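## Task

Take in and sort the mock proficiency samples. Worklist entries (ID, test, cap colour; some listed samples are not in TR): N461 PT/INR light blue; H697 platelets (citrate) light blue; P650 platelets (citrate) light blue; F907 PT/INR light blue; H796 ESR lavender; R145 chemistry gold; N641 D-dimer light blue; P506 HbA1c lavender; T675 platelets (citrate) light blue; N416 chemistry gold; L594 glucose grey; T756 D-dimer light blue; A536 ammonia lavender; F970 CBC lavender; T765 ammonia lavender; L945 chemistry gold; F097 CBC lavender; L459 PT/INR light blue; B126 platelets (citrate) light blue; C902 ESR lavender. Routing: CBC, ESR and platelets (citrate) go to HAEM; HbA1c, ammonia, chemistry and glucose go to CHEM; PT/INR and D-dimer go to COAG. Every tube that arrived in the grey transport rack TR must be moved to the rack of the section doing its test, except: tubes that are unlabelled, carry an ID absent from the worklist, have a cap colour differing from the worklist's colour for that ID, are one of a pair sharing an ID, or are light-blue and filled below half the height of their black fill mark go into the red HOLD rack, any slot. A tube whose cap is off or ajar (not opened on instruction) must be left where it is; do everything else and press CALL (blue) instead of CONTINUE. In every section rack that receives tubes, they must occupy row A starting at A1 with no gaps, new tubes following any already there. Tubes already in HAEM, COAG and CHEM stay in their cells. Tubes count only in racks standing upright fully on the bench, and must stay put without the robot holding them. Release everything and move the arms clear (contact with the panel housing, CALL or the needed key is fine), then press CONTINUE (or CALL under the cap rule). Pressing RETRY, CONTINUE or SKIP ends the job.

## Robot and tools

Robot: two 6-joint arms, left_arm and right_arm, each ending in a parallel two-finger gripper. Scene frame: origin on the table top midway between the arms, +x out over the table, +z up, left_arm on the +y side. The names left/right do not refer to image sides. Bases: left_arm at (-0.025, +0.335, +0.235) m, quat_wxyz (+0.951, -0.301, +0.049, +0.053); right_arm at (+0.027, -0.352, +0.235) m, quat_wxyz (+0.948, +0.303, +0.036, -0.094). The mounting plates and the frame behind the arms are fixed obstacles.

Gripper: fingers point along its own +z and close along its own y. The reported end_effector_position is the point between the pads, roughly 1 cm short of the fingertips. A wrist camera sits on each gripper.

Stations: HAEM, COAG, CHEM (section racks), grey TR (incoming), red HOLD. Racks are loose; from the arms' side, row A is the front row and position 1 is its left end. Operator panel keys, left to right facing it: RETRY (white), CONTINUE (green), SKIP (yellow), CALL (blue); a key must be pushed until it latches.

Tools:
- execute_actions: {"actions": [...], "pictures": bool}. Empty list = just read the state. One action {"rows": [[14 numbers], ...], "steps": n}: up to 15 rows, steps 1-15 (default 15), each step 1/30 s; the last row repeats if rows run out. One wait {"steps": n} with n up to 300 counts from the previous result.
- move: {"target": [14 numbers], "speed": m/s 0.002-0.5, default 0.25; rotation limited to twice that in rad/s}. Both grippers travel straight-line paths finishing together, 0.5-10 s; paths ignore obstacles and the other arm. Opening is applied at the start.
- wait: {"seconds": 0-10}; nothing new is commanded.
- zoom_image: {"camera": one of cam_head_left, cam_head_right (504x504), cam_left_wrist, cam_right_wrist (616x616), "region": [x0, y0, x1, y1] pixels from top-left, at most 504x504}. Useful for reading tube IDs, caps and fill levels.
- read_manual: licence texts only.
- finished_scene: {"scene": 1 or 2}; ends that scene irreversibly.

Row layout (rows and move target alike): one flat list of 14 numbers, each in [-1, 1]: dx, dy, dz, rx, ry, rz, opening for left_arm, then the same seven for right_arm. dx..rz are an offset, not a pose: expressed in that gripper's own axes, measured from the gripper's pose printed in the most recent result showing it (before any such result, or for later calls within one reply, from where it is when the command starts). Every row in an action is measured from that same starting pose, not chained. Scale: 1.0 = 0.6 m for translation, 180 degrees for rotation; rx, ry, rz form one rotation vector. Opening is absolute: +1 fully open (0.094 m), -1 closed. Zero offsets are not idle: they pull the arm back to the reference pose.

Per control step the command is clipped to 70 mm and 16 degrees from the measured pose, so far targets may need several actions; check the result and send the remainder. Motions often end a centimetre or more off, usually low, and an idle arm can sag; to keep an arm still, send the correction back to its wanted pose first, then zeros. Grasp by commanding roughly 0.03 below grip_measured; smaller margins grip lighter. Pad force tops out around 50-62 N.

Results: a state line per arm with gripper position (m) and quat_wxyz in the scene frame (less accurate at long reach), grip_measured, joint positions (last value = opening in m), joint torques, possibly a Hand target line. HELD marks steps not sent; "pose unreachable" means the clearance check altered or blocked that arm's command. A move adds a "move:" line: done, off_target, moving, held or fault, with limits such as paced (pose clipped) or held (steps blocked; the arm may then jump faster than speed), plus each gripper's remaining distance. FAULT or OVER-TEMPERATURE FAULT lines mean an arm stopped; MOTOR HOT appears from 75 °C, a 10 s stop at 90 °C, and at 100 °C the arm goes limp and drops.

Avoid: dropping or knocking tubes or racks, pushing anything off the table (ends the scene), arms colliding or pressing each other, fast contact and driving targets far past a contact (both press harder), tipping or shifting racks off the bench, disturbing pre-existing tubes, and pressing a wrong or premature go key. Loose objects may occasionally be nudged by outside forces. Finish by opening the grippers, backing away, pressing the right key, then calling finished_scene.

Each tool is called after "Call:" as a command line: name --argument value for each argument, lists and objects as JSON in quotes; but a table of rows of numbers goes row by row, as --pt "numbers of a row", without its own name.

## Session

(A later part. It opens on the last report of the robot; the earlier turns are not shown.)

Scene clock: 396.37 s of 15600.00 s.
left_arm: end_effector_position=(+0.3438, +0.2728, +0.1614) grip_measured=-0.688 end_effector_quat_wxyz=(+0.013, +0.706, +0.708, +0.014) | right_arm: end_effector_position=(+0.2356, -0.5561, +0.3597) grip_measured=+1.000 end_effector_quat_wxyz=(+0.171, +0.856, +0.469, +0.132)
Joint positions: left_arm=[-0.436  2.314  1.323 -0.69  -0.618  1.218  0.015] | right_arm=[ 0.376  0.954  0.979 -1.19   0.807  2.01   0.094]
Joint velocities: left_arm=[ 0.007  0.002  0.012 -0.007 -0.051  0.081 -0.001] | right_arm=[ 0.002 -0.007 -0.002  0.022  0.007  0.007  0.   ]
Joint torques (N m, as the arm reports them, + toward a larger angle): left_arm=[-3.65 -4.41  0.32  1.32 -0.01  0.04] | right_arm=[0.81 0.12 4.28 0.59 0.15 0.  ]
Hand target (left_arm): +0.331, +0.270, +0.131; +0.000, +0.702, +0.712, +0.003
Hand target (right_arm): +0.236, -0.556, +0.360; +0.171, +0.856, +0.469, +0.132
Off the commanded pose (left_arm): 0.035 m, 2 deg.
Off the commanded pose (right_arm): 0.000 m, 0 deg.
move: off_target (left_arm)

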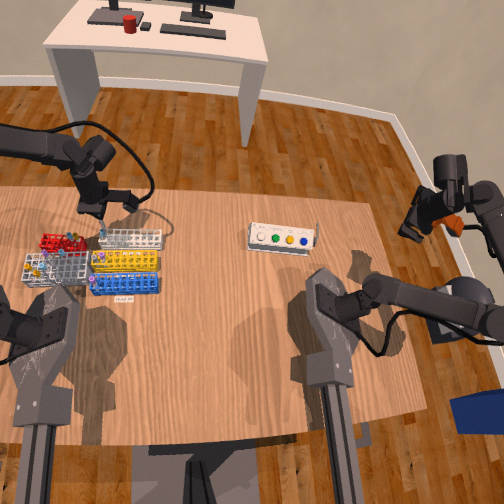

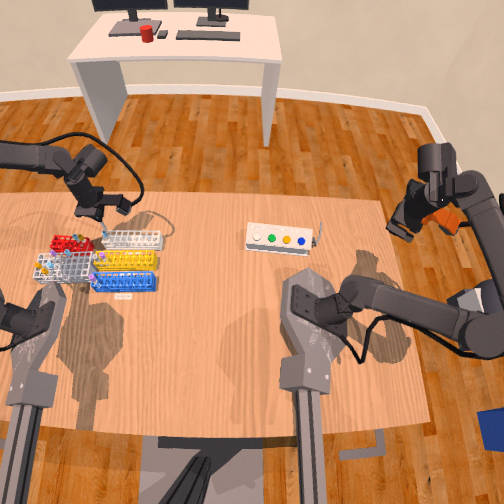

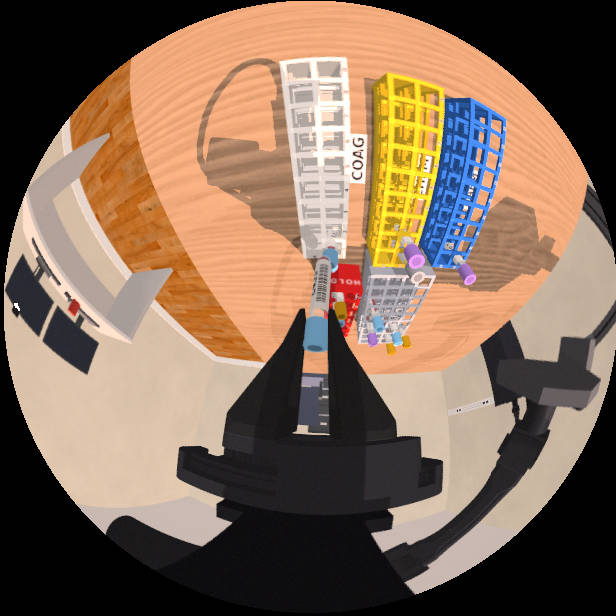

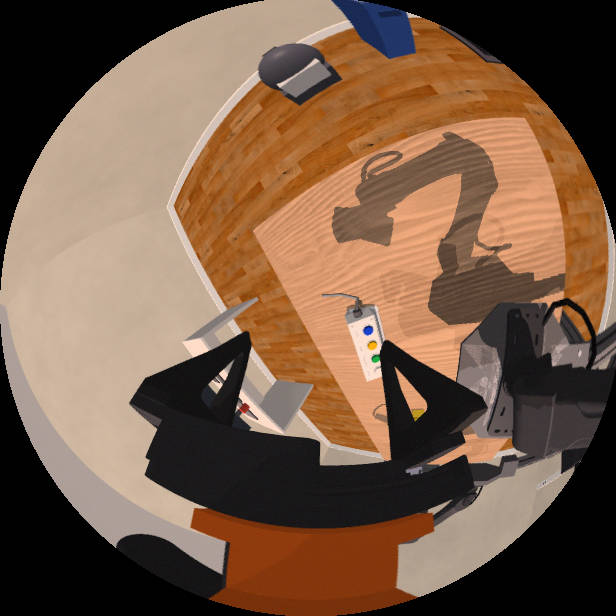

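The tube landed on the A1 cap, so I'm lifting off and shifting toward −y.

Call:
move --target '[-0.04,-0.005,-0.03,0.01,0,0,-0.7,0,0,0,0,0,0,1]' --speed 0.06

Call:
move --target '[-0.01,-0.015,0.065,0.002,-0.003,0,-0.7,0,0,0,0,0,0,1]' --speed 0.06

Call:
zoom_image --camera "cam_left_wrist" --region '[240,200,400,360]'

Scene clock: 401.20 s of 15600.00 s.
left_arm: end_effector_position=(+0.3426, +0.2581, +0.1786) grip_measured=-0.688 end_effector_quat_wxyz=(+0.003, +0.700, +0.714, +0.013) | right_arm: end_effector_position=(+0.2356, -0.5561, +0.3597) grip_measured=+1.000 end_effector_quat_wxyz=(+0.171, +0.856, +0.469, +0.132)
Joint positions: left_arm=[-0.494  2.342  1.397 -0.801 -0.616  1.119  0.015] | right_arm=[ 0.376  0.954  0.979 -1.19   0.807  2.01   0.094]
Joint velocities: left_arm=[-0.017 -0.002  0.002  0.022 -0.081 -0.037 -0.001] | right_arm=[-0.007  0.012 -0.012 -0.037 -0.007 -0.081  0.   ]
Joint torques (N m, as the arm reports them, + toward a larger angle): left_arm=[-7.54 -6.82  5.65  0.07  0.14 -0.04] | right_arm=[ 0.9   0.23  4.3   0.58  0.12 -0.02]
Hand target (left_arm): +0.340, +0.249, +0.179; +0.002, +0.706, +0.708, +0.004
Hand target (right_arm): +0.236, -0.556, +0.360; +0.171, +0.856, +0.469, +0.132
Off the commanded pose (left_arm): 0.010 m, 1 deg.
Off the commanded pose (right_arm): 0.000 m, 0 deg.
After step 90, 0.87 s passed at rest.
move: done

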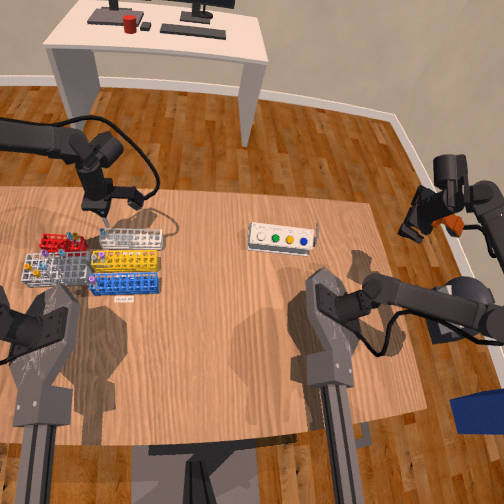

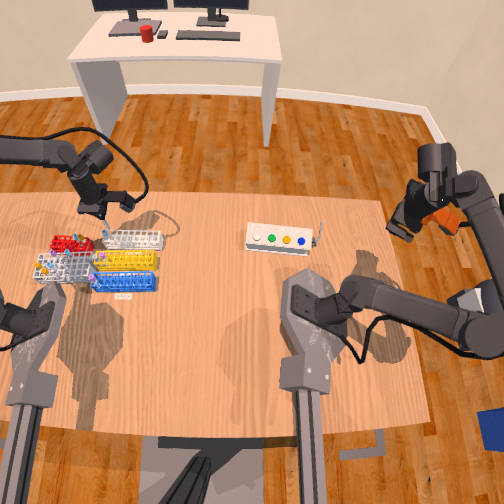

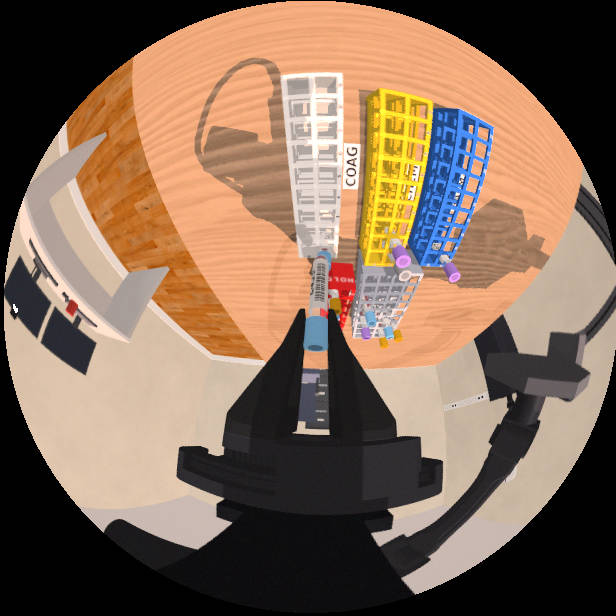

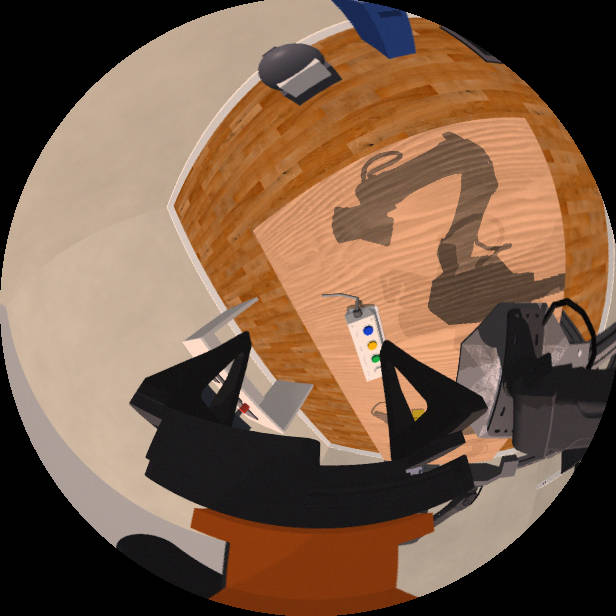

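Scene clock: 402.37 s of 15600.00 s.
left_arm: end_effector_position=(+0.3394, +0.2558, +0.1466) grip_measured=-0.688 end_effector_quat_wxyz=(+0.009, +0.695, +0.718, +0.012) | right_arm: end_effector_position=(+0.2356, -0.5561, +0.3597) grip_measured=+1.000 end_effector_quat_wxyz=(+0.171, +0.856, +0.469, +0.132)
Joint positions: left_arm=[-0.451  2.379  1.33  -0.655 -0.616  1.164  0.015] | right_arm=[ 0.376  0.954  0.979 -1.19   0.807  2.01   0.094]
Joint velocities: left_arm=[ 0.002  0.017  0.012  0.022 -0.095 -0.066  0.   ] | right_arm=[ 0.012 -0.012 -0.002 -0.007 -0.066  0.037  0.   ]
Joint torques (N m, as the arm reports them, + toward a larger angle): left_arm=[-6.42 -7.23  2.76  0.45  0.    0.06] | right_arm=[ 0.71  0.17  4.21  0.57  0.13 -0.02]
Hand target (left_arm): +0.334, +0.253, +0.140; +0.004, +0.700, +0.714, +0.008
Hand target (right_arm): +0.236, -0.556, +0.360; +0.171, +0.856, +0.469, +0.132
Off the commanded pose (left_arm): 0.009 m, 1 deg.
Off the commanded pose (right_arm): 0.000 m, 0 deg.
move: done

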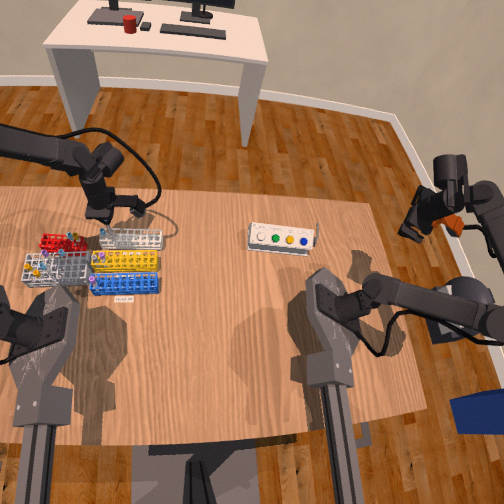

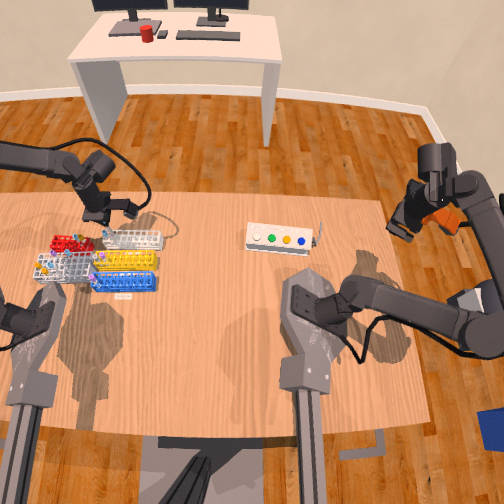

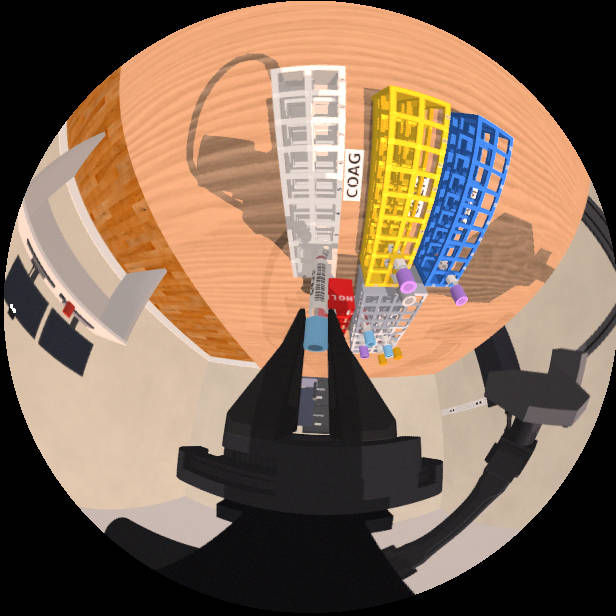

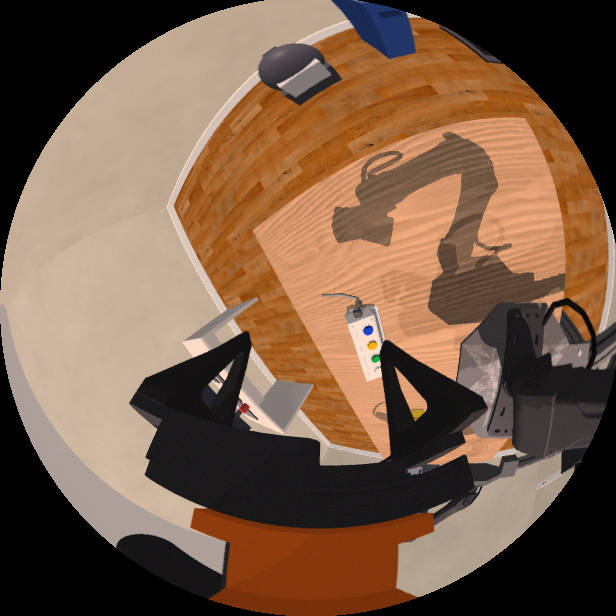

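Region (240, 200, 400, 360) of cam_left_wrist's 616x616 image, scaled by 3.150, with more detail than that image has.

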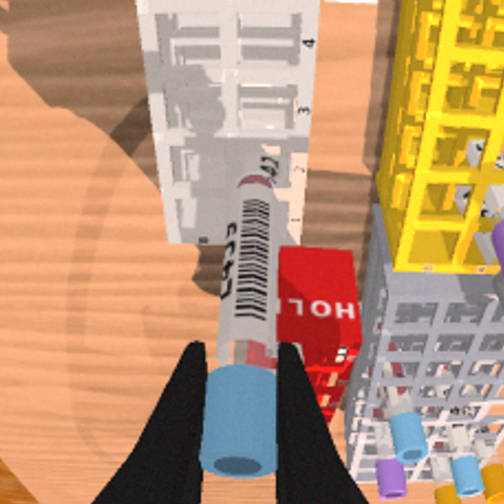

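Call:
execute_actions --actions '[{"rows":[[0,-0.01,0.02,0.004,0,0,-0.7,0,0,0,0,0,0,1],[0,-0.011,0.028,0.004,0,0,-0.7,0,0,0,0,0,0,1],[0,-0.012,0.036,0.004,0,0,-0.7,0,0,0,0,0,0,1]],"steps":12}]'

Call:
zoom_image --camera "cam_left_wrist" --region '[260,210,380,330]'

Scene clock: 406.83 s of 15600.00 s.
left_arm: end_effector_position=(+0.3375, +0.2602, +0.1317) grip_measured=-0.688 end_effector_quat_wxyz=(+0.007, +0.690, +0.724, +0.009) | right_arm: end_effector_position=(+0.2356, -0.5561, +0.3597) grip_measured=+1.000 end_effector_quat_wxyz=(+0.171, +0.856, +0.469, +0.132)
Joint positions: left_arm=[-0.42   2.393  1.304 -0.601 -0.616  1.183  0.015] | right_arm=[ 0.376  0.954  0.979 -1.19   0.807  2.01   0.094]
Joint velocities: left_arm=[-0.022 -0.007 -0.002  0.022  0.007  0.066 -0.001] | right_arm=[-0.017 -0.012 -0.007 -0.081  0.066 -0.051  0.   ]
Joint torques (N m, as the arm reports them, + toward a larger angle): left_arm=[-6.79 -7.11  2.6   0.45 -0.02  0.06] | right_arm=[0.76 0.12 4.27 0.57 0.12 0.  ]
Hand target (left_arm): +0.332, +0.256, +0.125; +0.004, +0.696, +0.718, +0.007
Hand target (right_arm): +0.236, -0.556, +0.360; +0.171, +0.856, +0.469, +0.132
Off the commanded pose (left_arm): 0.009 m, 1 deg.
Off the commanded pose (right_arm): 0.000 m, 0 deg.
Steps of this call (steps 1 to 90: nothing new was sent; then 1.07 s passed at rest; steps 91 to 102: all 12 steps of this action). Readings (end_effector_position):
91: left_arm (+0.3396, +0.2558, +0.1461) | right_arm (+0.2356, -0.5561, +0.3597)
92: left_arm (+0.3399, +0.2560, +0.1451) | right_arm (+0.2356, -0.5561, +0.3597)
94: left_arm (+0.3393, +0.2575, +0.1413) | right_arm (+0.2356, -0.5561, +0.3597)
98: left_arm (+0.3372, +0.2607, +0.1333) | right_arm (+0.2356, -0.5561, +0.3597)
102: the state above

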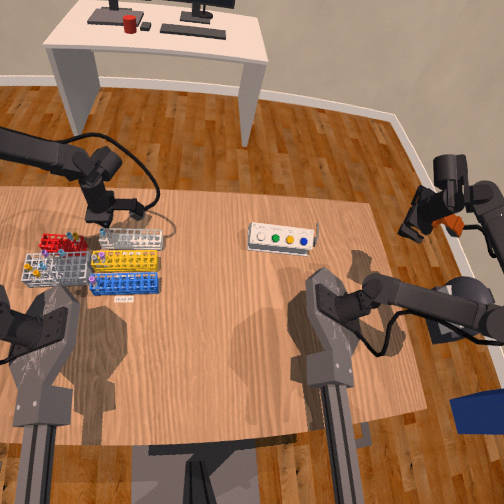

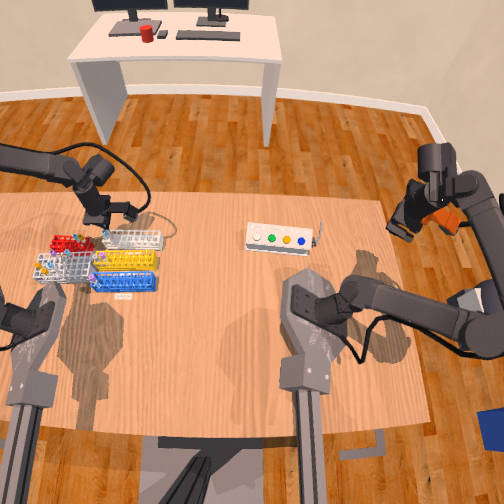

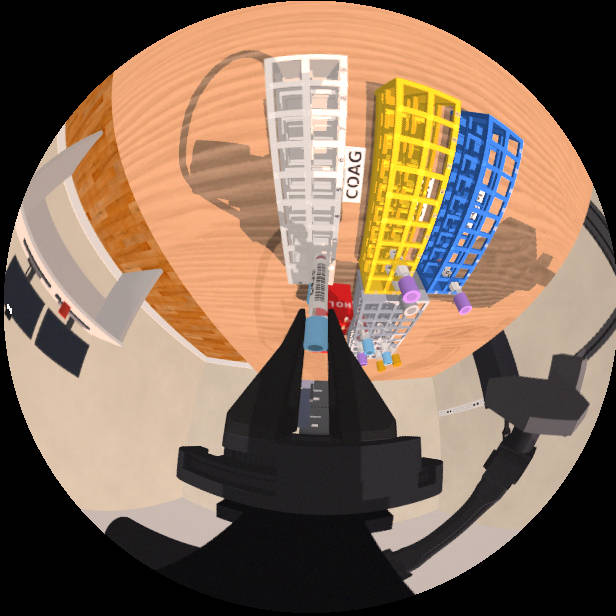

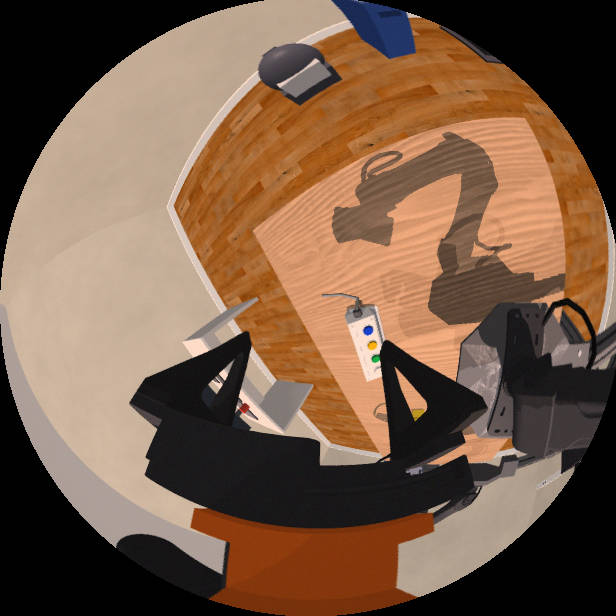

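Region (260, 210, 380, 330) of cam_left_wrist's 616x616 image, scaled by 4.200, with more detail than that image has.

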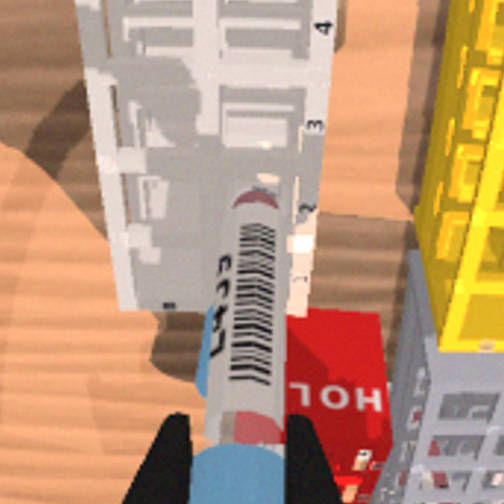

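Call:
execute_actions --actions '[{"rows":[[-0.007,-0.008,0.015,0.002,0,0,-0.7,0,0,0,0,0,0,1],[-0.007,-0.008,0.021,0.002,0,0,-0.7,0,0,0,0,0,0,1],[-0.007,-0.008,0.027,0.002,0,0,-0.7,0,0,0,0,0,0,1],[-0.007,-0.008,0.033,0.002,0,0,-0.7,0,0,0,0,0,0,1],[-0.007,-0.008,0.042,0.002,0,0,-0.7,0,0,0,0,0,0,1]],"steps":13}]'

Scene clock: 411.57 s of 15600.00 s.
left_arm: end_effector_position=(+0.3423, +0.2592, +0.1278) grip_measured=-0.688 end_effector_quat_wxyz=(+0.014, +0.690, +0.724, +0.014) | right_arm: end_effector_position=(+0.2356, -0.5561, +0.3597) grip_measured=+1.000 end_effector_quat_wxyz=(+0.171, +0.856, +0.469, +0.132)
Joint positions: left_arm=[-0.413  2.402  1.304 -0.568 -0.62   1.202  0.015] | right_arm=[ 0.376  0.954  0.979 -1.19   0.807  2.01   0.094]
Joint velocities: left_arm=[-0.002  0.002  0.012 -0.051 -0.007  0.051 -0.   ] | right_arm=[-0.022  0.017  0.012 -0.022  0.022 -0.007  0.   ]
Joint torques (N m, as the arm reports them, + toward a larger angle): left_arm=[-5.21 -5.49  1.5   0.91  0.01  0.07] | right_arm=[ 0.75  0.14  4.28  0.56  0.12 -0.02]
Hand target (left_arm): +0.332, +0.256, +0.108; +0.004, +0.690, +0.724, +0.006
Hand target (right_arm): +0.236, -0.556, +0.360; +0.171, +0.856, +0.469, +0.132
Off the commanded pose (left_arm): 0.023 m, 1 deg.
Off the commanded pose (right_arm): 0.000 m, 0 deg.
Steps of this call (steps 1 to 90: nothing new was sent; then 1.30 s passed at rest; steps 91 to 103: all 13 steps of this action). Readings (end_effector_position):
91: left_arm (+0.3392, +0.2595, +0.1318) | right_arm (+0.2356, -0.5561, +0.3597)
92: left_arm (+0.3397, +0.2594, +0.1318) | right_arm (+0.2356, -0.5561, +0.3597)
94: left_arm (+0.3414, +0.2588, +0.1301) | right_arm (+0.2356, -0.5561, +0.3597)
98: left_arm (+0.3423, +0.2592, +0.1278) | right_arm (+0.2356, -0.5561, +0.3597)
103: the state above

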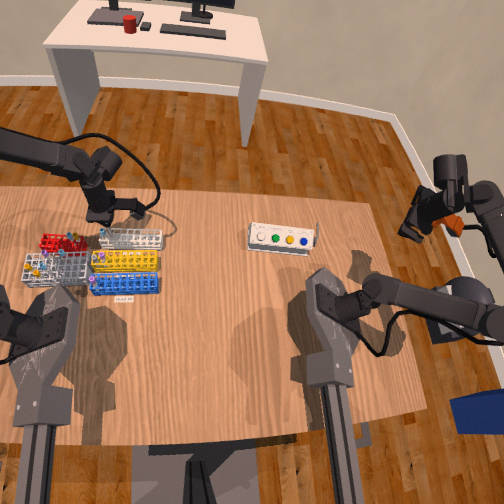

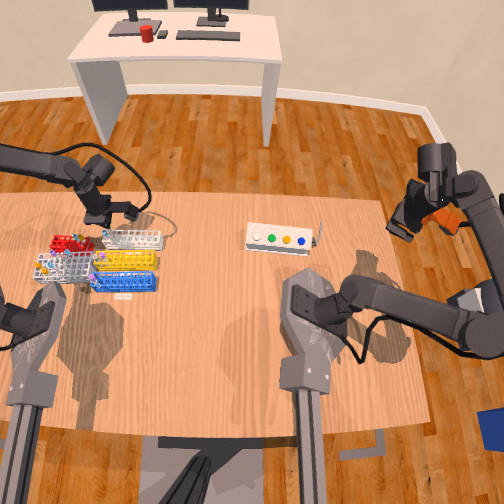

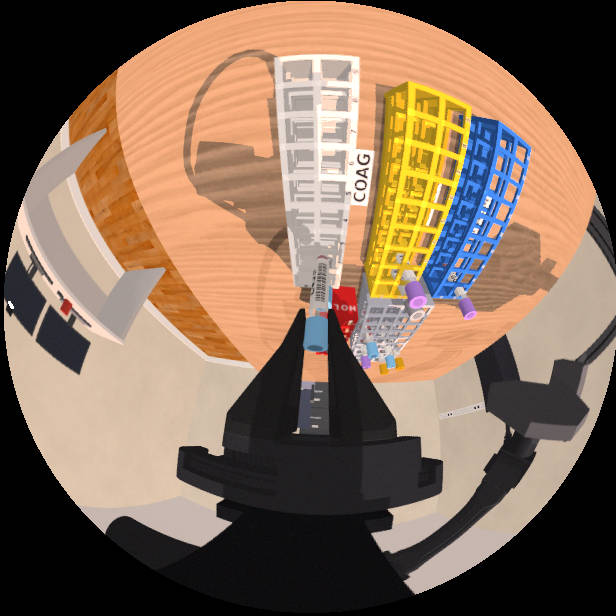

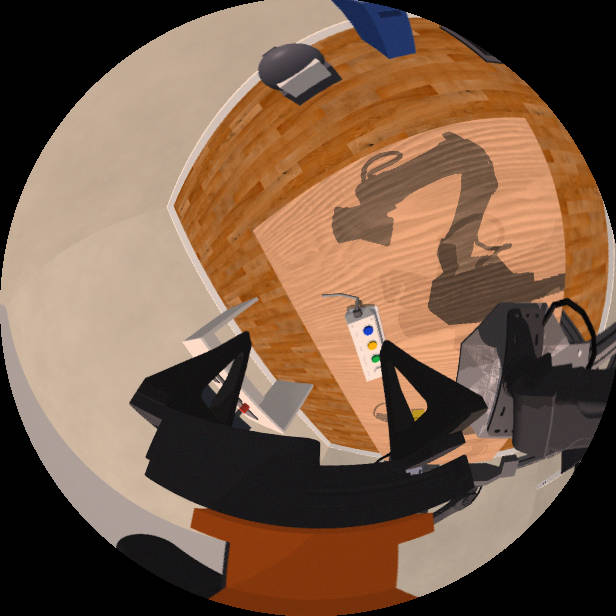

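Call:
execute_actions --actions '[{"rows":[[-0.004,-0.012,-0.012,0.01,0,0.006,-0.7,0,0,0,0,0,0,1],[-0.004,-0.012,-0.012,0.01,0,0.006,-0.7,0,0,0,0,0,0,1],[-0.004,-0.014,-0.012,0.01,0,0.006,-0.7,0,0,0,0,0,0,1],[-0.004,-0.016,-0.012,0.01,0,0.006,-0.7,0,0,0,0,0,0,1],[-0.004,-0.018,-0.008,0.01,0,0.006,-0.7,0,0,0,0,0,0,1],[-0.004,-0.02,0,0.01,0,0.006,-0.7,0,0,0,0,0,0,1],[-0.004,-0.022,0.008,0.01,0,0.006,-0.7,0,0,0,0,0,0,1],[-0.004,-0.022,0.016,0.01,0,0.006,-0.7,0,0,0,0,0,0,1],[-0.004,-0.022,0.024,0.01,0,0.006,-0.7,0,0,0,0,0,0,1]],"steps":15}]'

Scene clock: 417.90 s of 15600.00 s.
left_arm: end_effector_position=(+0.3372, +0.2626, +0.1235) grip_measured=-0.688 end_effector_quat_wxyz=(+0.007, +0.690, +0.724, +0.010) | right_arm: end_effector_position=(+0.2356, -0.5561, +0.3597) grip_measured=+1.000 end_effector_quat_wxyz=(+0.171, +0.856, +0.469, +0.132)
Joint positions: left_arm=[-0.403  2.401  1.29  -0.565 -0.62   1.204  0.015] | right_arm=[ 0.376  0.954  0.979 -1.19   0.807  2.01   0.094]
Joint velocities: left_arm=[ 0.002  0.002  0.007  0.081 -0.066  0.051 -0.   ] | right_arm=[ 0.022  0.012  0.007 -0.022  0.081 -0.022  0.   ]
Joint torques (N m, as the arm reports them, + toward a larger angle): left_arm=[-6.72 -6.58  2.52  0.43  0.05  0.08] | right_arm=[0.78 0.21 4.36 0.54 0.11 0.  ]
Hand target (left_arm): +0.329, +0.257, +0.113; +0.002, +0.697, +0.717, +0.002
Hand target (right_arm): +0.236, -0.556, +0.360; +0.171, +0.856, +0.469, +0.132
Off the commanded pose (left_arm): 0.014 m, 1 deg.
Off the commanded pose (right_arm): 0.000 m, 0 deg.
Steps of this call (steps 1 to 90: nothing new was sent; then 2.83 s passed at rest; steps 91 to 105: all 15 steps of this action). Readings (end_effector_position):
91: left_arm (+0.3413, +0.2594, +0.1285) | right_arm (+0.2356, -0.5561, +0.3597)
92: left_arm (+0.3402, +0.2593, +0.1290) | right_arm (+0.2356, -0.5561, +0.3597)
94: left_arm (+0.3380, +0.2599, +0.1290) | right_arm (+0.2356, -0.5561, +0.3597)
98: left_arm (+0.3369, +0.2600, +0.1283) | right_arm (+0.2356, -0.5561, +0.3597)
105: the state above

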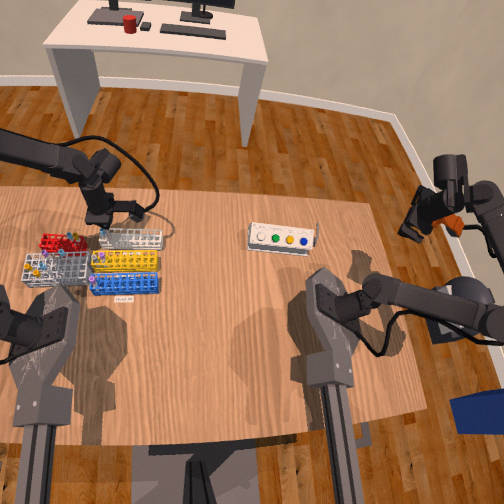

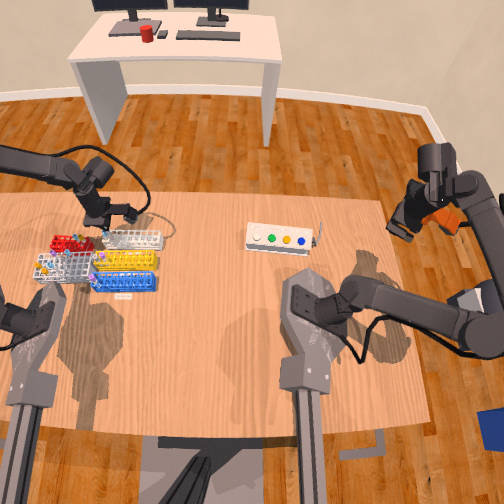

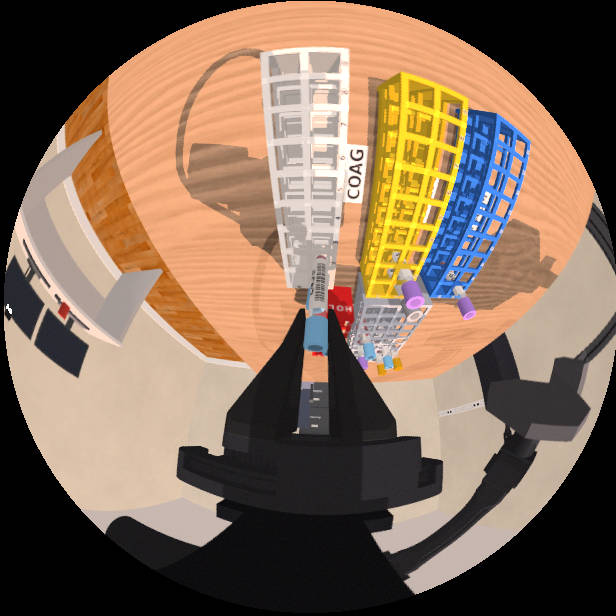

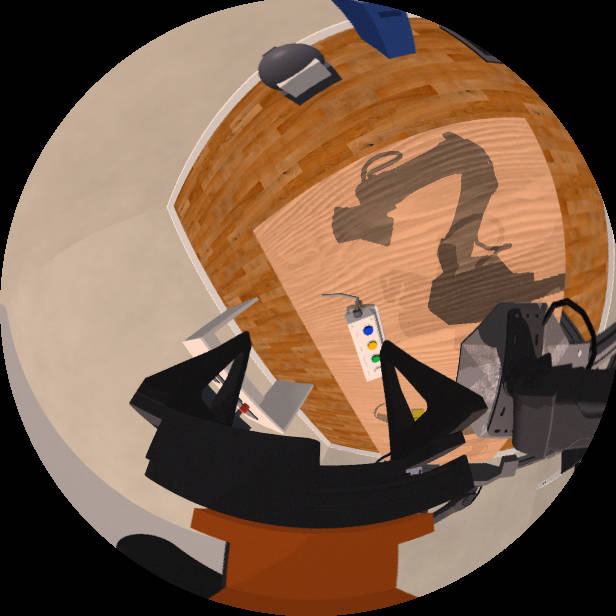

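Call:
execute_actions --actions '[{"rows":[[-0.011,-0.015,0.022,0.006,0,0.006,-0.7,0,0,0,0,0,0,1],[-0.011,-0.015,0.03,0.006,0,0.006,-0.7,0,0,0,0,0,0,1],[-0.011,-0.015,0.038,0.006,0,0.006,-0.7,0,0,0,0,0,0,1],[-0.011,-0.015,0.046,0.006,0,0.006,-0.7,0,0,0,0,0,0,1],[-0.011,-0.015,0.054,0.006,0,0.006,-0.7,0,0,0,0,0,0,1],[-0.011,-0.015,0.062,0.006,0,0.006,-0.7,0,0,0,0,0,0,1],[-0.011,-0.015,0.069,0.006,0,0.006,-0.7,0,0,0,0,0,0,1],[-0.011,-0.015,0.076,0.006,0,0.006,-0.7,0,0,0,0,0,0,1]],"steps":15}]'

Scene clock: 423.67 s of 15600.00 s.
left_arm: end_effector_position=(+0.3307, +0.2608, +0.0818) grip_measured=-0.688 end_effector_quat_wxyz=(-0.004, +0.692, +0.722, +0.002) | right_arm: end_effector_position=(+0.2356, -0.5561, +0.3597) grip_measured=+1.000 end_effector_quat_wxyz=(+0.171, +0.856, +0.469, +0.132)
Joint positions: left_arm=[-0.344  2.495  1.277 -0.45  -0.621  1.263  0.015] | right_arm=[ 0.376  0.954  0.979 -1.19   0.807  2.01   0.094]
Joint velocities: left_arm=[ 0.017  0.027  0.012  0.051  0.022  0.051 -0.001] | right_arm=[-0.002 -0.012  0.002  0.022  0.007 -0.022  0.   ]
Joint torques (N m, as the arm reports them, + toward a larger angle): left_arm=[-6.93 -7.67  2.28  0.38 -0.02  0.05] | right_arm=[0.85 0.17 4.25 0.56 0.11 0.  ]
Hand target (left_arm): +0.329, +0.256, +0.078; -0.000, +0.697, +0.717, +0.003
Hand target (right_arm): +0.236, -0.556, +0.360; +0.171, +0.856, +0.469, +0.132
Off the commanded pose (left_arm): 0.007 m, 1 deg.
Off the commanded pose (right_arm): 0.000 m, 0 deg.
Steps of this call (steps 1 to 90: nothing new was sent; then 2.27 s passed at rest; steps 91 to 105: all 15 steps of this action). Readings (end_effector_position):
91: left_arm (+0.3384, +0.2621, +0.1231) | right_arm (+0.2356, -0.5561, +0.3597)
92: left_arm (+0.3385, +0.2615, +0.1221) | right_arm (+0.2356, -0.5561, +0.3597)
94: left_arm (+0.3384, +0.2600, +0.1174) | right_arm (+0.2356, -0.5561, +0.3597)
98: left_arm (+0.3354, +0.2594, +0.0988) | right_arm (+0.2356, -0.5561, +0.3597)
105: the state above

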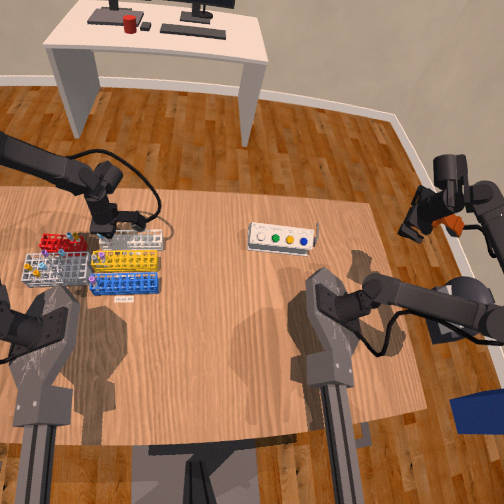

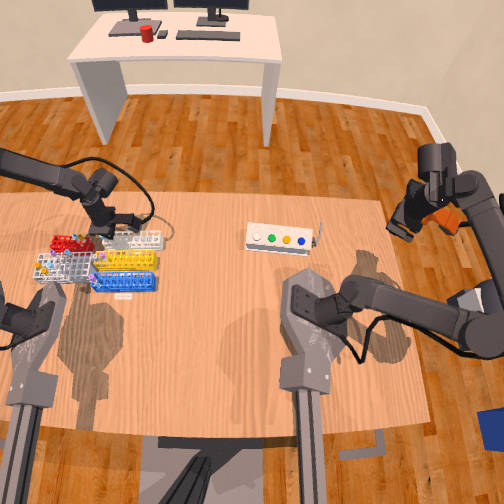

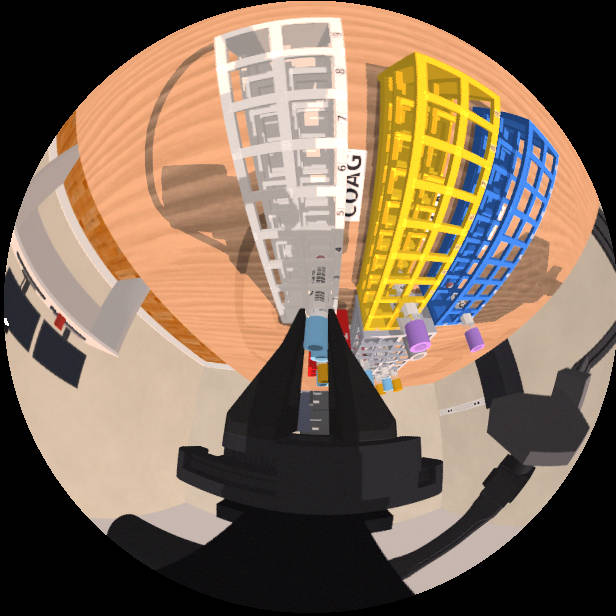

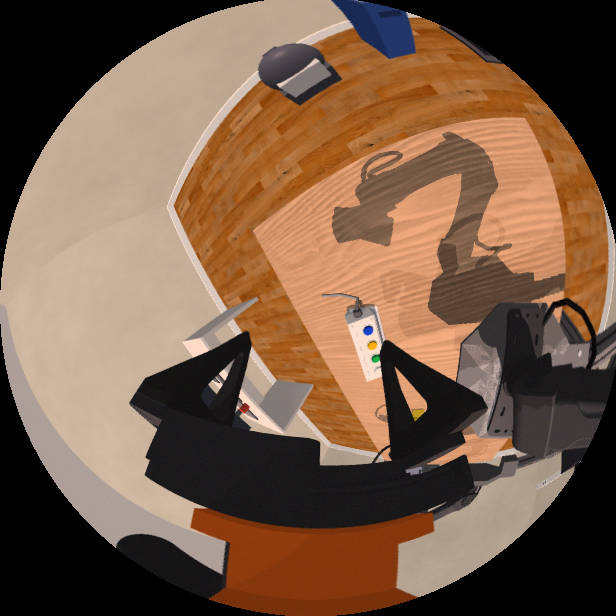

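Call:
execute_actions --actions '[{"rows":[[0,0.004,0,0,0,0,-0.42,0,0,0,0,0,0,1],[0,0.004,0,0,0,0,-0.42,0,0,0,0,0,0,1],[0,0.004,0,0,0,0,-0.42,0,0,0,0,0,0,1],[0,0.008,-0.02,0,0,0,-0.42,0,0,0,0,0,0,1],[0,0.008,-0.04,0,0,0,-0.42,0,0,0,0,0,0,1],[0,0.008,-0.07,0,0,0,-0.42,0,0,0,0,0,0,1]],"steps":13}]' --pictures false

Call:
move --target '[0,0,-0.02,0,0,-0.3,-0.42,0,0,0,0,0,0,1]' --speed 0.5

Call:
zoom_image --camera "cam_left_wrist" --region '[260,200,380,320]'

Scene clock: 431.00 s of 15600.00 s.
left_arm: end_effector_position=(+0.3371, +0.2607, +0.1151) grip_measured=-0.422 end_effector_quat_wxyz=(+0.001, +0.692, +0.722, +0.007) | right_arm: end_effector_position=(+0.2356, -0.5561, +0.3597) grip_measured=+1.000 end_effector_quat_wxyz=(+0.171, +0.856, +0.469, +0.132)
Joint positions: left_arm=[-0.394  2.432  1.307 -0.563 -0.621  1.209  0.027] | right_arm=[ 0.376  0.954  0.979 -1.19   0.807  2.01   0.094]
Joint velocities: left_arm=[-0.037 -0.022  0.105 -0.154 -0.051 -0.095 -0.   ] | right_arm=[-0.017  0.017  0.012 -0.007 -0.095 -0.022  0.   ]
Joint torques (N m, as the arm reports them, + toward a larger angle): left_arm=[-7.12 -9.2   4.14 -0.09  0.01 -0.04] | right_arm=[0.77 0.22 4.15 0.57 0.15 0.02]
Hand target (left_arm): +0.336, +0.261, +0.124; -0.003, +0.692, +0.722, +0.002
Hand target (right_arm): +0.236, -0.556, +0.360; +0.171, +0.856, +0.469, +0.132
Off the commanded pose (left_arm): 0.009 m, 1 deg.
Off the commanded pose (right_arm): 0.000 m, 0 deg.
Steps of this call (steps 1 to 90: nothing new was sent; then 3.90 s passed at rest; steps 91 to 103: all 13 steps of this action). Readings (end_effector_position):
91: left_arm (+0.3334, +0.2600, +0.0818) | right_arm (+0.2356, -0.5561, +0.3597)
92: left_arm (+0.3334, +0.2600, +0.0818) | right_arm (+0.2356, -0.5561, +0.3597)
94: left_arm (+0.3327, +0.2603, +0.0820) | right_arm (+0.2356, -0.5561, +0.3597)
98: left_arm (+0.3282, +0.2629, +0.0961) | right_arm (+0.2356, -0.5561, +0.3597)
103: the state above

Scene clock: 433.10 s of 15600.00 s.
left_arm: end_effector_position=(+0.3264, +0.2648, +0.1160) grip_measured=-0.422 end_effector_quat_wxyz=(-0.019, +0.291, +0.956, +0.007) | right_arm: end_effector_position=(+0.2356, -0.5561, +0.3597) grip_measured=+1.000 end_effector_quat_wxyz=(+0.171, +0.856, +0.469, +0.132)
Joint positions: left_arm=[-0.395  2.431  1.31  -0.621 -0.621  0.241  0.027] | right_arm=[ 0.376  0.954  0.979 -1.19   0.807  2.01   0.094]
Joint velocities: left_arm=[ 0.017  0.007  0.007  0.007 -0.037 -0.095 -0.   ] | right_arm=[-0.022 -0.017  0.002 -0.051 -0.051  0.022  0.   ]
Joint torques (N m, as the arm reports them, + toward a larger angle): left_arm=[ -7.93 -10.03   4.09   0.04   0.03  -0.04] | right_arm=[0.82 0.3  4.32 0.57 0.15 0.  ]
Hand target (left_arm): +0.333, +0.262, +0.128; -0.006, +0.289, +0.957, +0.006
Hand target (right_arm): +0.236, -0.556, +0.360; +0.171, +0.856, +0.469, +0.132
Off the commanded pose (left_arm): 0.014 m, 1 deg.
Off the commanded pose (right_arm): 0.000 m, 0 deg.
move: off_target (left_arm)

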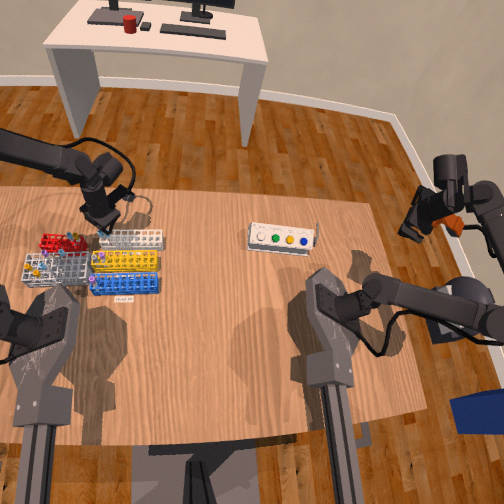

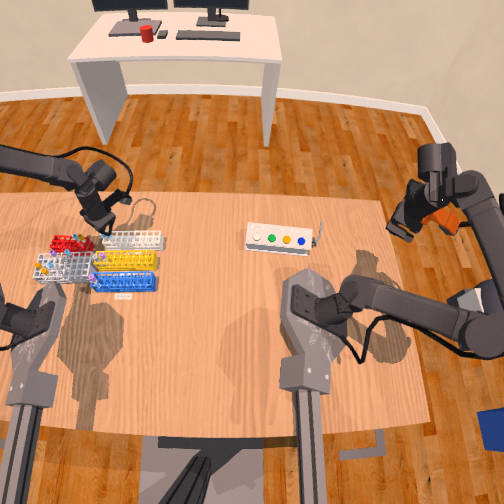

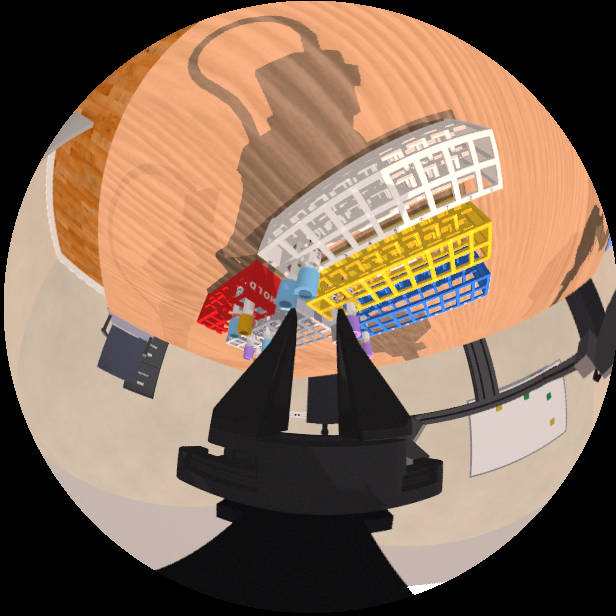

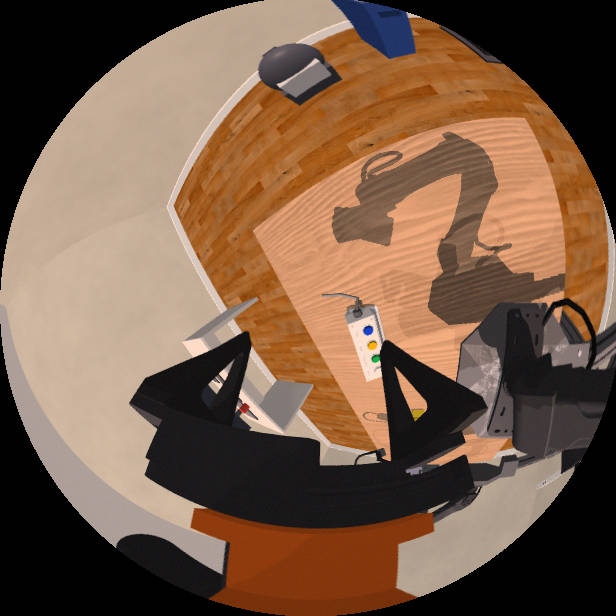

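Region (260, 200, 380, 320) of cam_left_wrist's 616x616 image, scaled by 4.200, with more detail than that image has.

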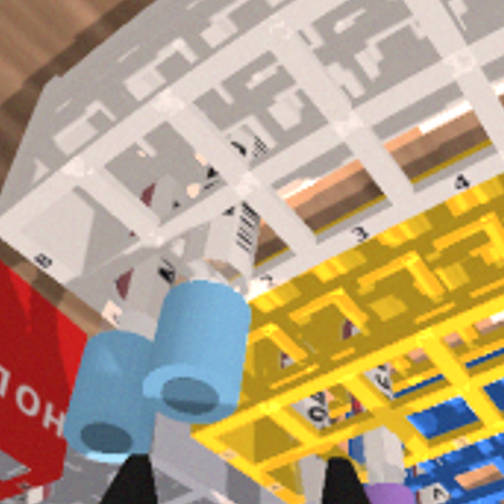

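Call:
move --target '[-0.03,0,-0.01,0,-0.01,0.13,-0.42,0,0,0,0,0,0,1]' --speed 0.5

Call:
zoom_image --camera "cam_left_wrist" --region '[270,220,360,310]'

Scene clock: 436.73 s of 15600.00 s.
left_arm: end_effector_position=(+0.3419, +0.2640, +0.1221) grip_measured=-0.422 end_effector_quat_wxyz=(-0.005, +0.467, +0.884, +0.005) | right_arm: end_effector_position=(+0.2356, -0.5561, +0.3597) grip_measured=+1.000 end_effector_quat_wxyz=(+0.171, +0.856, +0.469, +0.132)
Joint positions: left_arm=[-0.395  2.431  1.35  -0.625 -0.621  0.644  0.027] | right_arm=[ 0.376  0.954  0.979 -1.19   0.807  2.01   0.094]
Joint velocities: left_arm=[-0.017  0.027 -0.002 -0.022  0.081  0.007 -0.001] | right_arm=[-0.002  0.002  0.012 -0.007 -0.007 -0.007  0.   ]
Joint torques (N m, as the arm reports them, + toward a larger angle): left_arm=[-7.58 -7.01  4.73  0.15  0.09  0.08] | right_arm=[0.85 0.08 4.3  0.6  0.14 0.  ]
Hand target (left_arm): +0.341, +0.254, +0.121; -0.005, +0.479, +0.878, -0.002
Hand target (right_arm): +0.236, -0.556, +0.360; +0.171, +0.856, +0.469, +0.132
Off the commanded pose (left_arm): 0.009 m, 2 deg.
Off the commanded pose (right_arm): 0.000 m, 0 deg.
move: done

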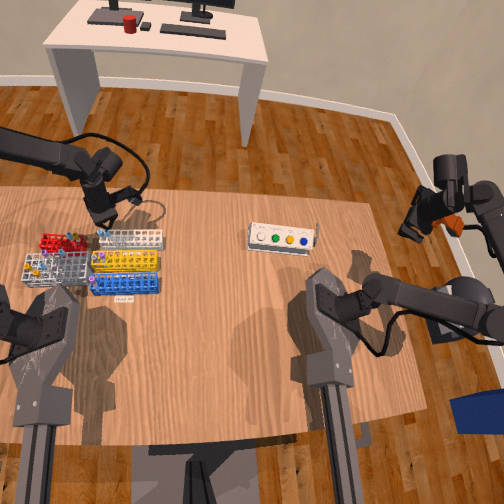

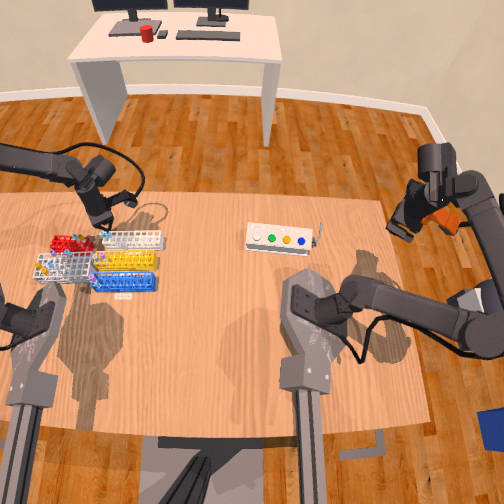

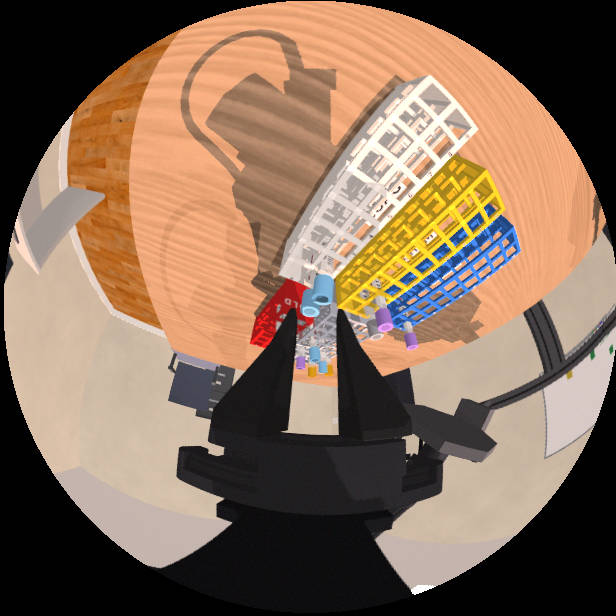

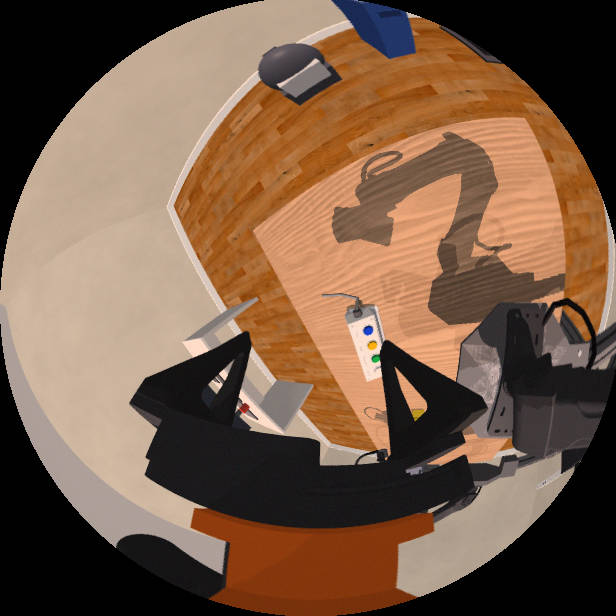

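Region (270, 220, 360, 310) of cam_left_wrist's 616x616 image, scaled by 5.600, with more detail than that image has.

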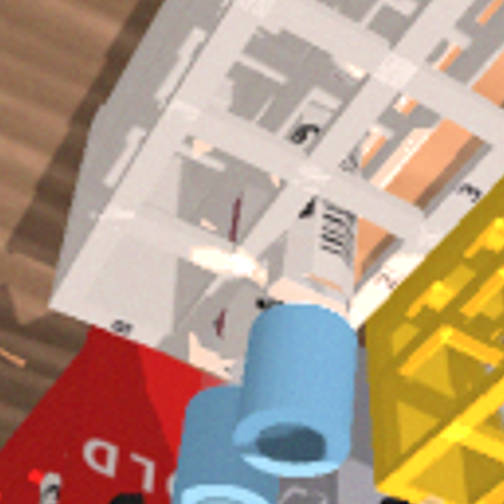

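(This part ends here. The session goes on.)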